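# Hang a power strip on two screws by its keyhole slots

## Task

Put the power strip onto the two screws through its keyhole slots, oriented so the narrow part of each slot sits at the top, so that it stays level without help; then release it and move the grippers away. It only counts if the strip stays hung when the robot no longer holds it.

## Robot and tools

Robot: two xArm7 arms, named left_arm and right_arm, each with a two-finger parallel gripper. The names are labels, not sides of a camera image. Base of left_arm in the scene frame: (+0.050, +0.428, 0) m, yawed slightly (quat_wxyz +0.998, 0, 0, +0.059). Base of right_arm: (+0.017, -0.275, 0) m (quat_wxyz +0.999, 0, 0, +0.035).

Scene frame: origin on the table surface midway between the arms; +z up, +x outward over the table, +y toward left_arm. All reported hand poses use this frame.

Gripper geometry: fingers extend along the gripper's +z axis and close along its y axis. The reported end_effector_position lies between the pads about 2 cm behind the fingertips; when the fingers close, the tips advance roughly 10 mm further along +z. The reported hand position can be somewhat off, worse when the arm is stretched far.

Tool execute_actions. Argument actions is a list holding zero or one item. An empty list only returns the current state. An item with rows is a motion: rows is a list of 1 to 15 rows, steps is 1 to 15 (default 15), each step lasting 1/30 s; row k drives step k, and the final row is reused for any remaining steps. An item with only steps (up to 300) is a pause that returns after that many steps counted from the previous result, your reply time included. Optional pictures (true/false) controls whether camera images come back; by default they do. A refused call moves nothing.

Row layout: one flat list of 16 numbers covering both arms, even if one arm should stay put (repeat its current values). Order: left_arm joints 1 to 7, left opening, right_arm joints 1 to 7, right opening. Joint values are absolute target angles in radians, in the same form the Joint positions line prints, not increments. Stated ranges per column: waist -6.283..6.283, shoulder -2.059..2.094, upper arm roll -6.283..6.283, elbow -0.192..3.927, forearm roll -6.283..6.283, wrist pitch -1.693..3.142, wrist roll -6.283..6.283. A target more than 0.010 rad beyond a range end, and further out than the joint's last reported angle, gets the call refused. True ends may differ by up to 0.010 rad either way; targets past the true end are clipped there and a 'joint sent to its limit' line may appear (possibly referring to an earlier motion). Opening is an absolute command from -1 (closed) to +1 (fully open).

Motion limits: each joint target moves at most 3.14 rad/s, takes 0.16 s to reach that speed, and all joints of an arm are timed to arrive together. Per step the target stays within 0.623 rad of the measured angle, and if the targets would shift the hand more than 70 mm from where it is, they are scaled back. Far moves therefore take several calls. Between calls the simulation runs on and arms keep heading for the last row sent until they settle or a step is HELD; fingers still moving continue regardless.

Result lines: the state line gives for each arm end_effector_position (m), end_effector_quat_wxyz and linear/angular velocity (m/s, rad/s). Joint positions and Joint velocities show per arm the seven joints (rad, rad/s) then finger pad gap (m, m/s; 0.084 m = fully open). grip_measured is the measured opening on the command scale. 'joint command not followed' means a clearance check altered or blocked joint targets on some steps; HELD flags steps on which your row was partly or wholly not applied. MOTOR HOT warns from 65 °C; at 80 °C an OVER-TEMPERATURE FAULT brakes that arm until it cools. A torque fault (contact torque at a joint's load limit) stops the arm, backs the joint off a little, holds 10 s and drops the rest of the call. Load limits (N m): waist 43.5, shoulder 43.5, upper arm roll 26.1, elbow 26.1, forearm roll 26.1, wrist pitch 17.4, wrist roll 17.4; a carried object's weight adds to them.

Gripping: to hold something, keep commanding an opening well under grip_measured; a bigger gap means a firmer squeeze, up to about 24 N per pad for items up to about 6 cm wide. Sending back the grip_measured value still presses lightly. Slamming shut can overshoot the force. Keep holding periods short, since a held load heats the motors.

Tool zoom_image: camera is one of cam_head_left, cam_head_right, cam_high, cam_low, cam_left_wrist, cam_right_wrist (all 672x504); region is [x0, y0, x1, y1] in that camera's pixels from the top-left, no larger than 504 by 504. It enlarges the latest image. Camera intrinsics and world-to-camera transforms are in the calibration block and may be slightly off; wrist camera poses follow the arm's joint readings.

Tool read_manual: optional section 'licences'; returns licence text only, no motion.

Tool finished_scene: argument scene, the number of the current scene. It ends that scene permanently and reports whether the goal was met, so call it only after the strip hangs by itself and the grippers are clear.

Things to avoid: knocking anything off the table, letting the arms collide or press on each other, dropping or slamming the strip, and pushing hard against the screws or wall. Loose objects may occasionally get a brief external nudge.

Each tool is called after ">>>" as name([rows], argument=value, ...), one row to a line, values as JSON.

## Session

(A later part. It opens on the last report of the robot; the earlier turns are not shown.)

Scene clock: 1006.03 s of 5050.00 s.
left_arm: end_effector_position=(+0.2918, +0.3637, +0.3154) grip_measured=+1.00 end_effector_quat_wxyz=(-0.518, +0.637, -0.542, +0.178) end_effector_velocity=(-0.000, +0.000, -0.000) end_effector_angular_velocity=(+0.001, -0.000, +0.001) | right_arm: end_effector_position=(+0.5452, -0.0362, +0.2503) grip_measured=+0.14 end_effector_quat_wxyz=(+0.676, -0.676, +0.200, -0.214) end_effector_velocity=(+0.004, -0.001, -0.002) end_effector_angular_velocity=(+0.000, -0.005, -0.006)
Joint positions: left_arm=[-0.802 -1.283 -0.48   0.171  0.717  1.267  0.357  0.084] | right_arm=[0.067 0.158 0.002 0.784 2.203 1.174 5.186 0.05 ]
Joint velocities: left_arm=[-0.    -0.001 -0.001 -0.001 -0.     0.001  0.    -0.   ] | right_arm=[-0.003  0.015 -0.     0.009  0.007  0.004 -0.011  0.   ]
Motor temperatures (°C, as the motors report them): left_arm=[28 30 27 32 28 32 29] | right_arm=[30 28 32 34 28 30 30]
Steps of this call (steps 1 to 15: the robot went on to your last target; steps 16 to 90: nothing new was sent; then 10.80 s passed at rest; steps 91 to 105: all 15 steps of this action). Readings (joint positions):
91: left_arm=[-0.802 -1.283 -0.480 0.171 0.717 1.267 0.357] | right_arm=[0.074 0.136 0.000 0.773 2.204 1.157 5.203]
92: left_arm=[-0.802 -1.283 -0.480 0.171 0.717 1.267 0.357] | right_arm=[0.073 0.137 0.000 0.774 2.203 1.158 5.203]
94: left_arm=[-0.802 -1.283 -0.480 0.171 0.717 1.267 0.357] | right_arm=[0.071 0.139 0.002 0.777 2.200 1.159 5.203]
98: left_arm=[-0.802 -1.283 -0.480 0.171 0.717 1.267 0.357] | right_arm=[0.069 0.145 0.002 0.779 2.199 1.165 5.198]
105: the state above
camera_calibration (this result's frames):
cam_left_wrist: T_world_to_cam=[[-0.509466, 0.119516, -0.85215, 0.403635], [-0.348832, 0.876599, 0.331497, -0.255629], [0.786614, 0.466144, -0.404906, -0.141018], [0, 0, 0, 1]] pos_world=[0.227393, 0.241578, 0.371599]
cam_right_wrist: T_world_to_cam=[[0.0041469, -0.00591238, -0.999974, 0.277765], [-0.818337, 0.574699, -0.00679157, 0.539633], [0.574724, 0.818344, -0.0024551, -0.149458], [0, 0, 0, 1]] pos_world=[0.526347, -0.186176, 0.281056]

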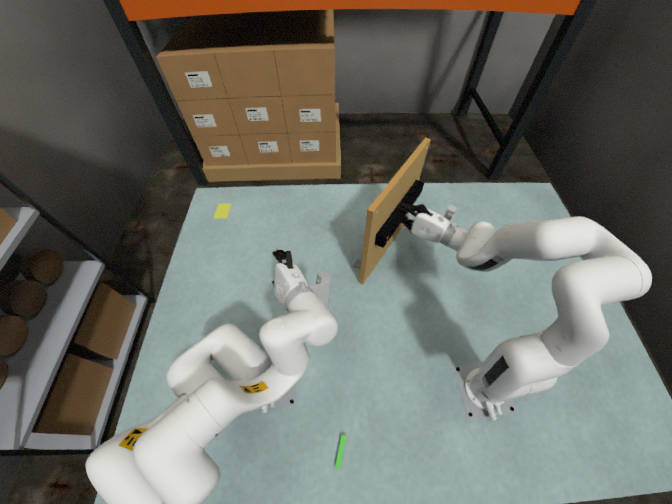

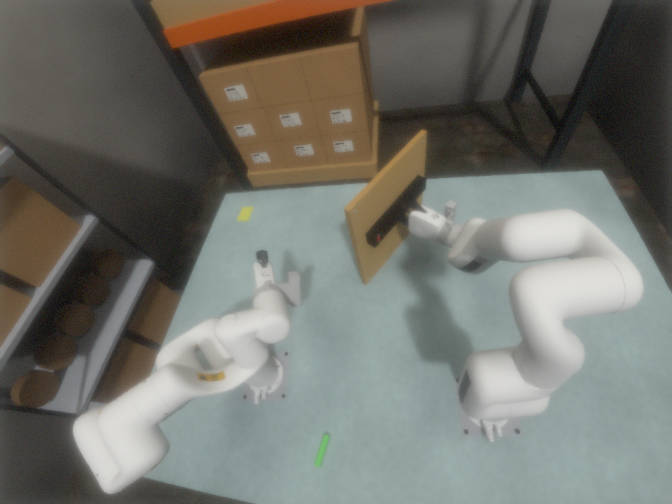

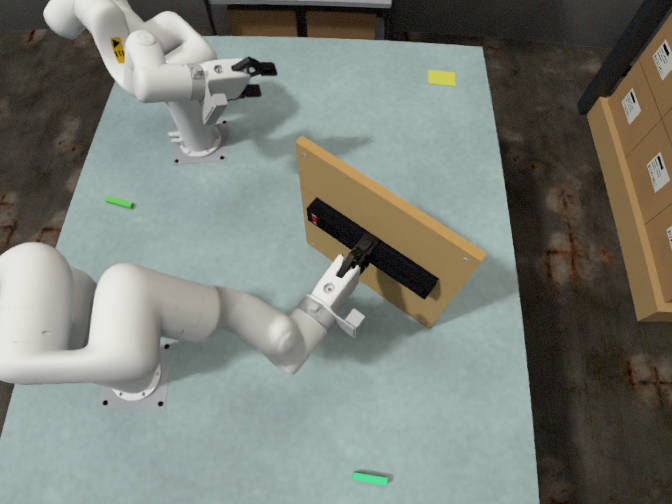

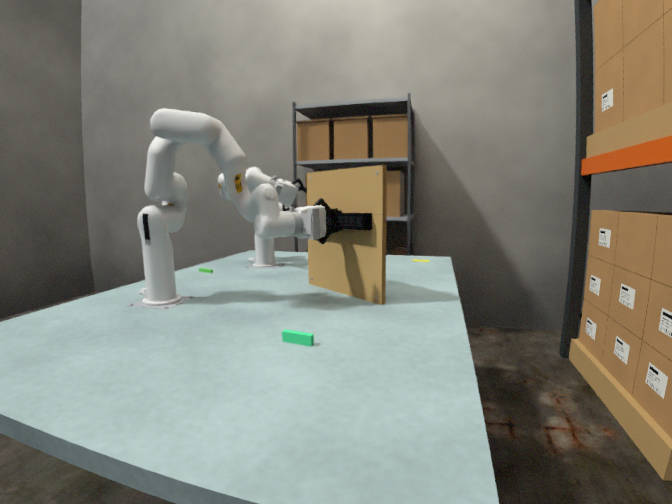

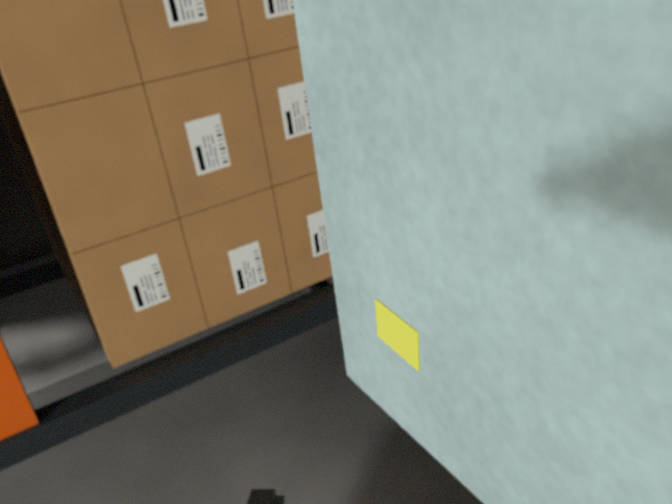

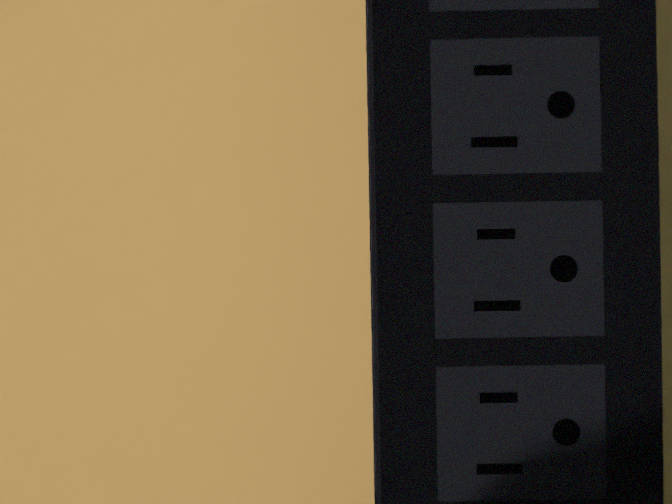

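>>> execute_actions([
  {"rows":[[-0.802,-1.283,-0.48,0.171,0.717,1.267,0.357,1,0.066,0.163,0,0.782,2.203,1.1705,5.185,0.2],[-0.802,-1.283,-0.48,0.171,0.717,1.267,0.357,1,0.066,0.163,0,0.782,2.203,1.1705,5.185,0.3],[-0.802,-1.283,-0.48,0.171,0.717,1.267,0.357,1,0.066,0.163,0,0.782,2.203,1.1705,5.185,0.4],[-0.802,-1.283,-0.48,0.171,0.717,1.267,0.357,1,0.066,0.163,0,0.782,2.203,1.1705,5.185,0.6],[-0.802,-1.283,-0.48,0.171,0.717,1.267,0.357,1,0.066,0.163,0,0.782,2.203,1.1705,5.185,1]],"steps":15},
])

>>> zoom_image(camera="cam_low", region=[280,160,400,270])

Scene clock: 1013.30 s of 5050.00 s.
left_arm: end_effector_position=(+0.2918, +0.3637, +0.3154) grip_measured=+1.00 end_effector_quat_wxyz=(-0.518, +0.637, -0.542, +0.178) end_effector_velocity=(-0.000, -0.000, +0.000) end_effector_angular_velocity=(-0.000, -0.001, -0.000) | right_arm: end_effector_position=(+0.5455, -0.0393, +0.2447) grip_measured=+1.00 end_effector_quat_wxyz=(+0.673, -0.678, +0.205, -0.213) end_effector_velocity=(-0.001, +0.007, +0.008) end_effector_angular_velocity=(+0.009, -0.015, +0.014)
Joint positions: left_arm=[-0.802 -1.283 -0.48   0.171  0.717  1.267  0.357  0.084] | right_arm=[ 0.065  0.164 -0.001  0.781  2.203  1.169  5.185  0.084]
Joint velocities: left_arm=[-0.    -0.001 -0.001 -0.    -0.    -0.    -0.    -0.   ] | right_arm=[ 0.004 -0.006  0.008  0.006  0.001  0.007  0.    -0.   ]
Motor temperatures (°C, as the motors report them): left_arm=[28 30 27 32 28 32 29] | right_arm=[30 28 32 33 28 30 30]
Steps of this call (steps 1 to 15: the robot went on to your last target; steps 16 to 90: nothing new was sent; then 3.77 s passed at rest; steps 91 to 105: all 15 steps of this action). Readings (joint positions):
91: left_arm=[-0.802 -1.283 -0.480 0.171 0.717 1.267 0.357] | right_arm=[0.066 0.163 -0.000 0.782 2.203 1.178 5.185]
92: left_arm=[-0.802 -1.283 -0.480 0.171 0.717 1.267 0.357] | right_arm=[0.066 0.163 -0.000 0.782 2.203 1.178 5.185]
94: left_arm=[-0.802 -1.283 -0.480 0.171 0.717 1.267 0.357] | right_arm=[0.064 0.165 -0.005 0.778 2.203 1.171 5.185]
98: left_arm=[-0.802 -1.283 -0.480 0.171 0.717 1.267 0.357] | right_arm=[0.062 0.168 -0.008 0.775 2.203 1.165 5.185]
105: the state above
camera_calibration (this result's frames):
cam_left_wrist: T_world_to_cam=[[-0.509466, 0.119516, -0.852151, 0.403635], [-0.348832, 0.876599, 0.331497, -0.255629], [0.786614, 0.466144, -0.404906, -0.141018], [0, 0, 0, 1]] pos_world=[0.227393, 0.241578, 0.371599]
cam_right_wrist: T_world_to_cam=[[-0.00571671, -0.0111574, -0.999921, 0.277323], [-0.814407, 0.580291, -0.00181893, 0.538536], [0.580266, 0.814333, -0.012404, -0.147826], [0, 0, 0, 1]] pos_world=[0.525952, -0.189034, 0.276447]

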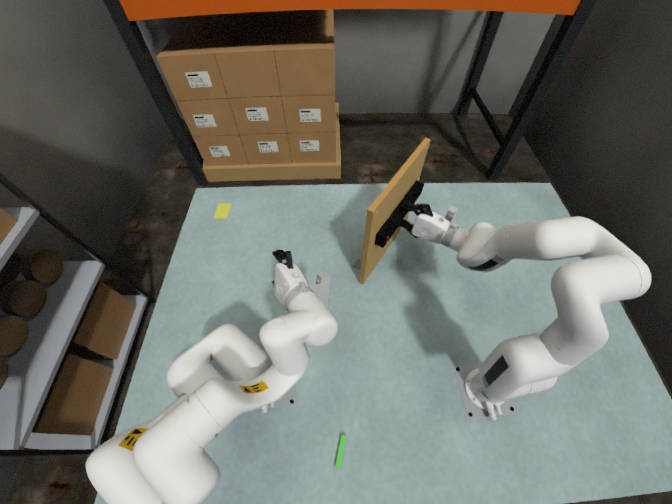

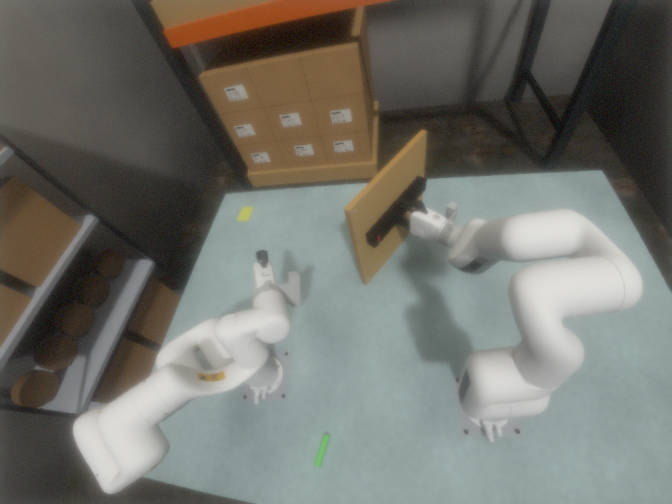

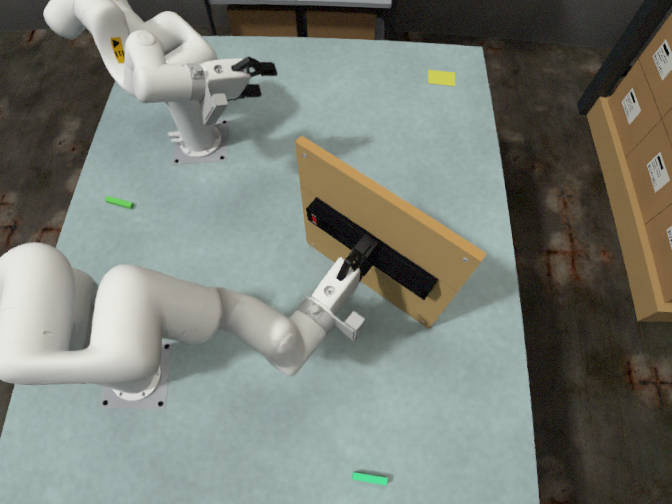

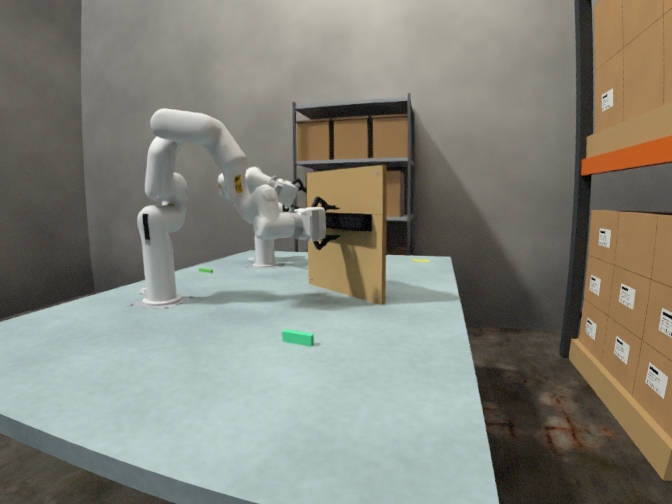

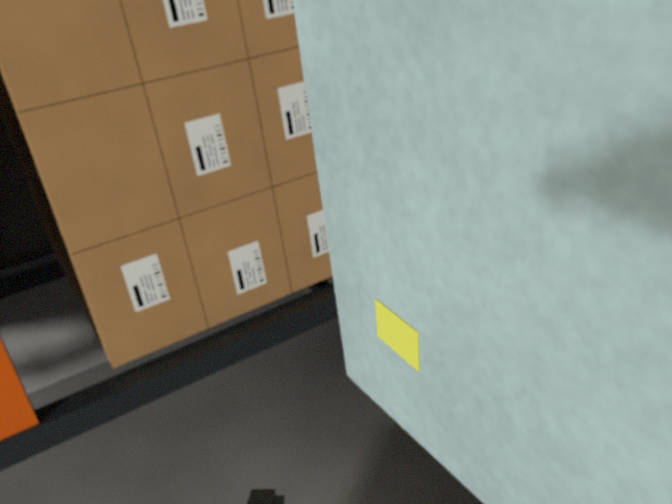

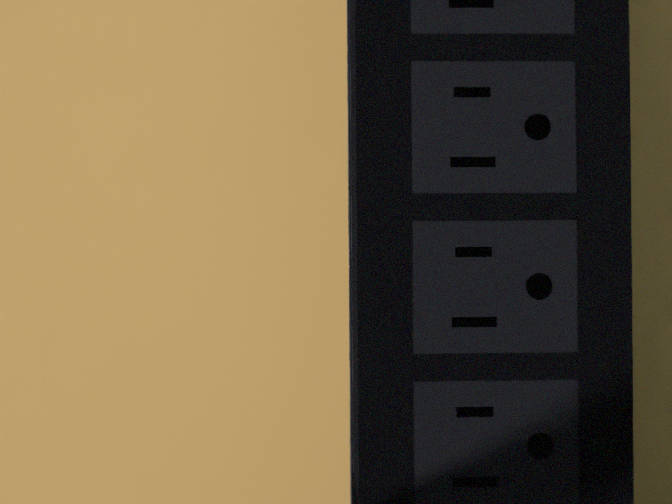

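Region (280, 160, 400, 270) of cam_low's 672x504 image, scaled by 4.200, with more detail than that image has; it fills the top 462 rows of this view, and the rest is white.

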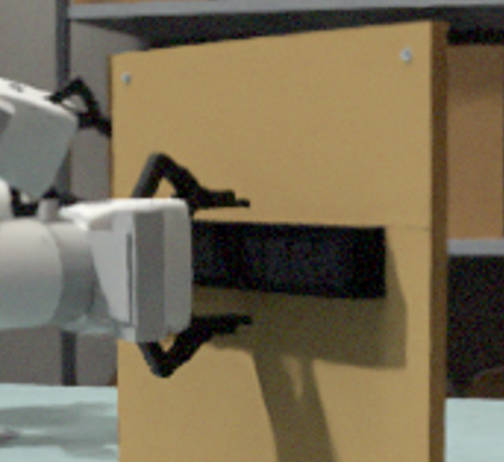

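Hanging and level. Retreat along −d.

>>> execute_actions([
  {"rows":[[-0.802,-1.283,-0.48,0.171,0.717,1.267,0.357,1,0.02,0.127,0,0.735,2.163,1.2,5.185,1],[-0.802,-1.283,-0.48,0.171,0.717,1.267,0.357,1,0.02,0.127,0,0.735,2.163,1.2,5.185,1],[-0.802,-1.283,-0.48,0.171,0.717,1.267,0.357,1,0.02,0.127,0,0.735,2.163,1.2,5.185,1],[-0.802,-1.283,-0.48,0.171,0.717,1.267,0.357,1,-0.05,0.073,0,0.665,2.1,1.243,5.185,1],[-0.802,-1.283,-0.48,0.171,0.717,1.267,0.357,1,-0.05,0.073,0,0.665,2.1,1.243,5.185,1],[-0.802,-1.283,-0.48,0.171,0.717,1.267,0.357,1,-0.05,0.073,0,0.665,2.1,1.243,5.185,1],[-0.802,-1.283,-0.48,0.171,0.717,1.267,0.357,1,-0.256,0.017,0,0.361,2.07,1.4,5.008,1]],"steps":15},
], pictures=false)

>>> execute_actions([
  {"steps":15},
])

>>> zoom_image(camera="cam_low", region=[280,160,400,270])

Scene clock: 1021.67 s of 5050.00 s.
left_arm: end_effector_position=(+0.2918, +0.3637, +0.3154) grip_measured=+1.00 end_effector_quat_wxyz=(-0.518, +0.637, -0.542, +0.178) end_effector_velocity=(+0.000, +0.000, -0.000) end_effector_angular_velocity=(-0.001, +0.001, +0.001) | right_arm: end_effector_position=(+0.4645, -0.1304, +0.2013) grip_measured=+1.00 end_effector_quat_wxyz=(+0.663, -0.670, +0.234, -0.238) end_effector_velocity=(-0.270, -0.188, -0.149) end_effector_angular_velocity=(+0.061, +0.046, -0.362)
Joint positions: left_arm=[-0.802 -1.283 -0.48   0.171  0.717  1.267  0.357  0.084] | right_arm=[-0.194  0.039 -0.001  0.449  2.086  1.352  5.057  0.084]
Joint velocities: left_arm=[ 0.     0.     0.001 -0.    -0.     0.    -0.    -0.   ] | right_arm=[-0.685 -0.242 -0.007 -0.983 -0.168  0.497 -0.522  0.   ]
Motor temperatures (°C, as the motors report them): left_arm=[28 30 27 32 28 32 29] | right_arm=[30 28 32 33 28 30 30]
Steps of this call (steps 1 to 15: the robot went on to your last target; steps 16 to 90: nothing new was sent; then 4.87 s passed at rest; steps 91 to 105: all 15 steps of this action). Readings (joint positions):
91: left_arm=[-0.802 -1.283 -0.480 0.171 0.717 1.267 0.357] | right_arm=[0.066 0.163 0.000 0.782 2.203 1.171 5.185]
92: left_arm=[-0.802 -1.283 -0.480 0.171 0.717 1.267 0.357] | right_arm=[0.063 0.160 0.001 0.778 2.199 1.174 5.185]
94: left_arm=[-0.802 -1.283 -0.480 0.171 0.717 1.267 0.357] | right_arm=[0.043 0.144 0.002 0.757 2.181 1.187 5.185]
98: left_arm=[-0.802 -1.283 -0.480 0.171 0.717 1.267 0.357] | right_arm=[-0.026 0.094 -0.001 0.688 2.126 1.229 5.182]
105: the state above

Scene clock: 1022.17 s of 5050.00 s.
left_arm: end_effector_position=(+0.2918, +0.3637, +0.3154) grip_measured=+1.00 end_effector_quat_wxyz=(-0.518, +0.637, -0.542, +0.178) end_effector_velocity=(-0.000, -0.000, +0.000) end_effector_angular_velocity=(-0.001, -0.001, -0.000) | right_arm: end_effector_position=(+0.4398, -0.1443, +0.1902) grip_measured=+1.00 end_effector_quat_wxyz=(+0.662, -0.664, +0.244, -0.248) end_effector_velocity=(-0.003, -0.002, -0.003) end_effector_angular_velocity=(+0.001, +0.006, -0.005)
Joint positions: left_arm=[-0.802 -1.283 -0.48   0.171  0.717  1.267  0.357  0.084] | right_arm=[-0.255  0.017  0.     0.362  2.07   1.4    5.008  0.084]
Joint velocities: left_arm=[-0.     0.    -0.     0.001 -0.001  0.    -0.001  0.   ] | right_arm=[-0.005 -0.    -0.002 -0.009 -0.002  0.002 -0.002  0.   ]
Motor temperatures (°C, as the motors report them): left_arm=[28 30 27 32 28 32 29] | right_arm=[30 28 32 33 28 30 30]
Steps of this call (steps 1 to 15: the robot went on to your last target). Readings (joint positions):
1: left_arm=[-0.802 -1.283 -0.480 0.171 0.717 1.267 0.357] | right_arm=[-0.214 0.032 -0.002 0.420 2.081 1.367 5.042]
2: left_arm=[-0.802 -1.283 -0.480 0.171 0.717 1.267 0.357] | right_arm=[-0.228 0.028 -0.002 0.398 2.077 1.377 5.031]
4: left_arm=[-0.802 -1.283 -0.480 0.171 0.717 1.267 0.357] | right_arm=[-0.243 0.022 -0.001 0.378 2.073 1.389 5.019]
8: left_arm=[-0.802 -1.283 -0.480 0.171 0.717 1.267 0.357] | right_arm=[-0.252 0.018 0.001 0.367 2.071 1.398 5.011]
15: the state above
camera_calibration (this result's frames):
cam_left_wrist: T_world_to_cam=[[-0.509466, 0.119516, -0.85215, 0.403635], [-0.348832, 0.876599, 0.331497, -0.255629], [0.786614, 0.466144, -0.404906, -0.141018], [0, 0, 0, 1]] pos_world=[0.227393, 0.241578, 0.371599]
cam_right_wrist: T_world_to_cam=[[-0.0103399, -0.00278104, -0.999943, 0.224325], [-0.745162, 0.666858, 0.00585067, 0.493828], [0.666803, 0.74518, -0.00896756, -0.0503213], [0, 0, 0, 1]] pos_world=[0.403856, -0.291191, 0.220972]

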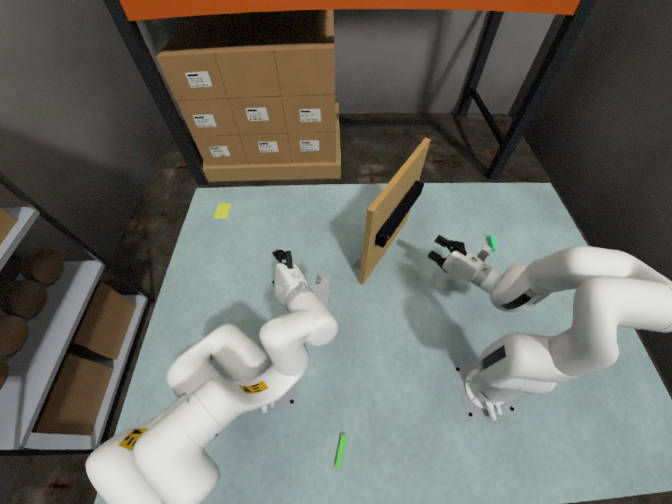

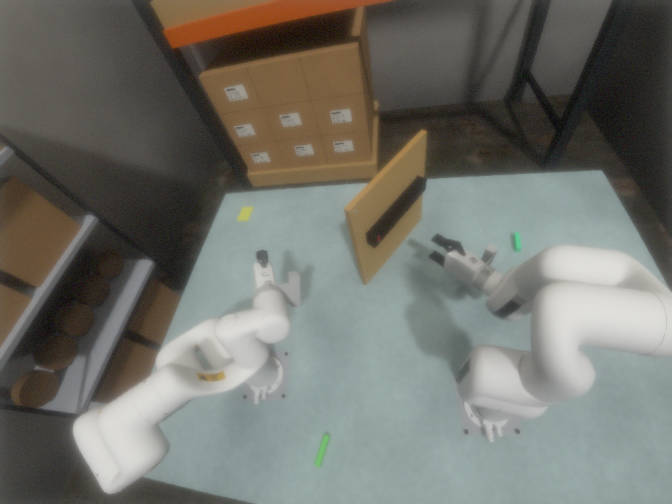

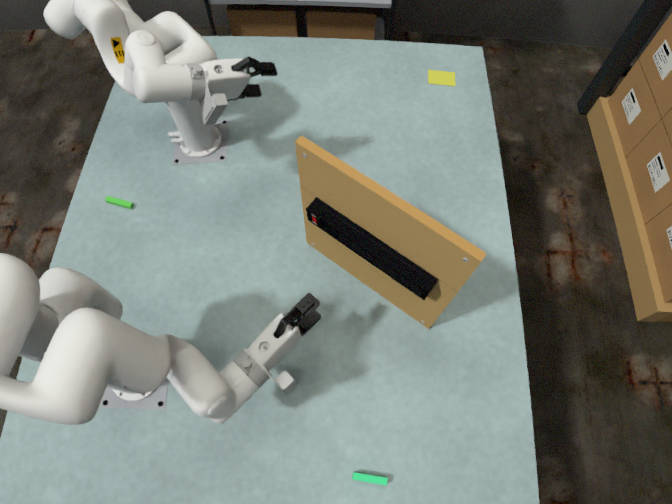

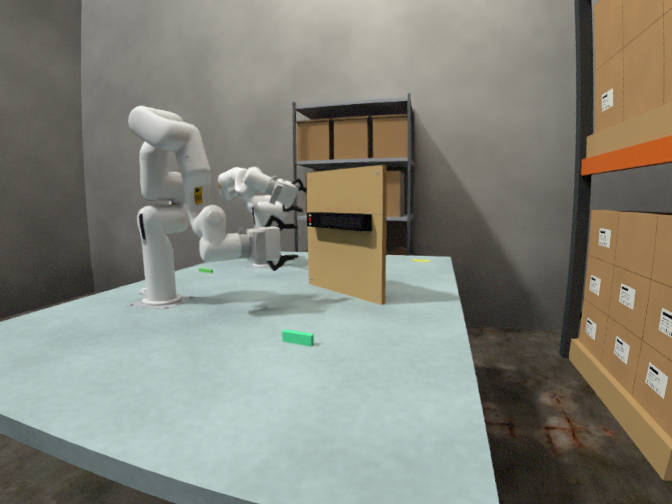

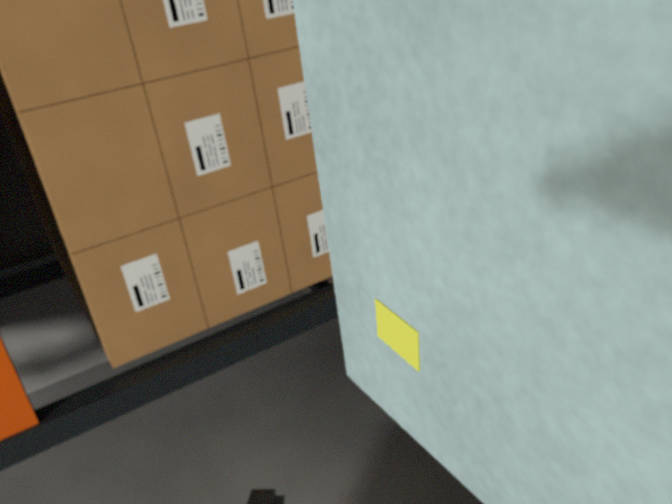

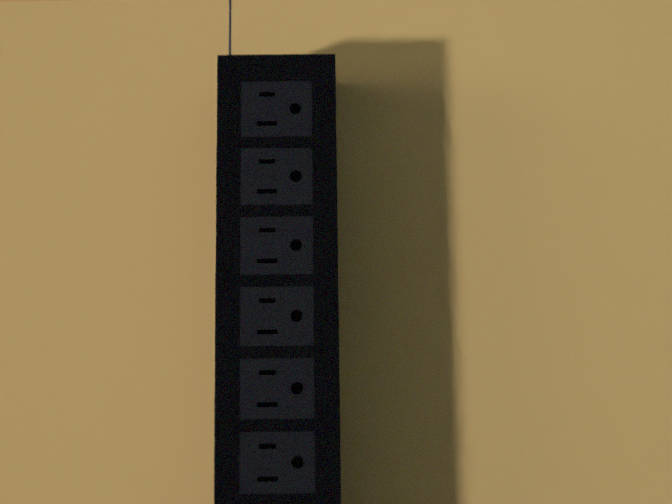

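Region (280, 160, 400, 270) of cam_low's 672x504 image, scaled by 4.200, with more detail than that image has; it fills the top 462 rows of this view, and the rest is white.

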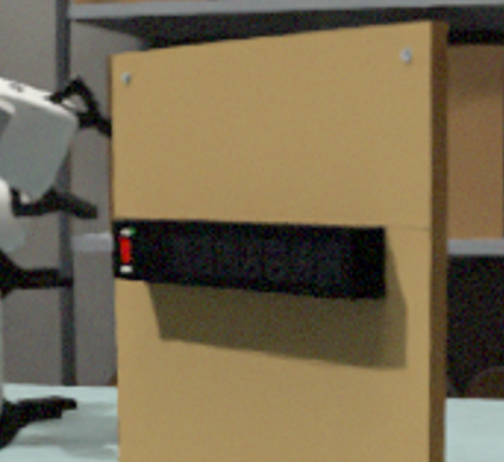

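>>> finished_scene(scene=1)

The scene is finished: the task was done.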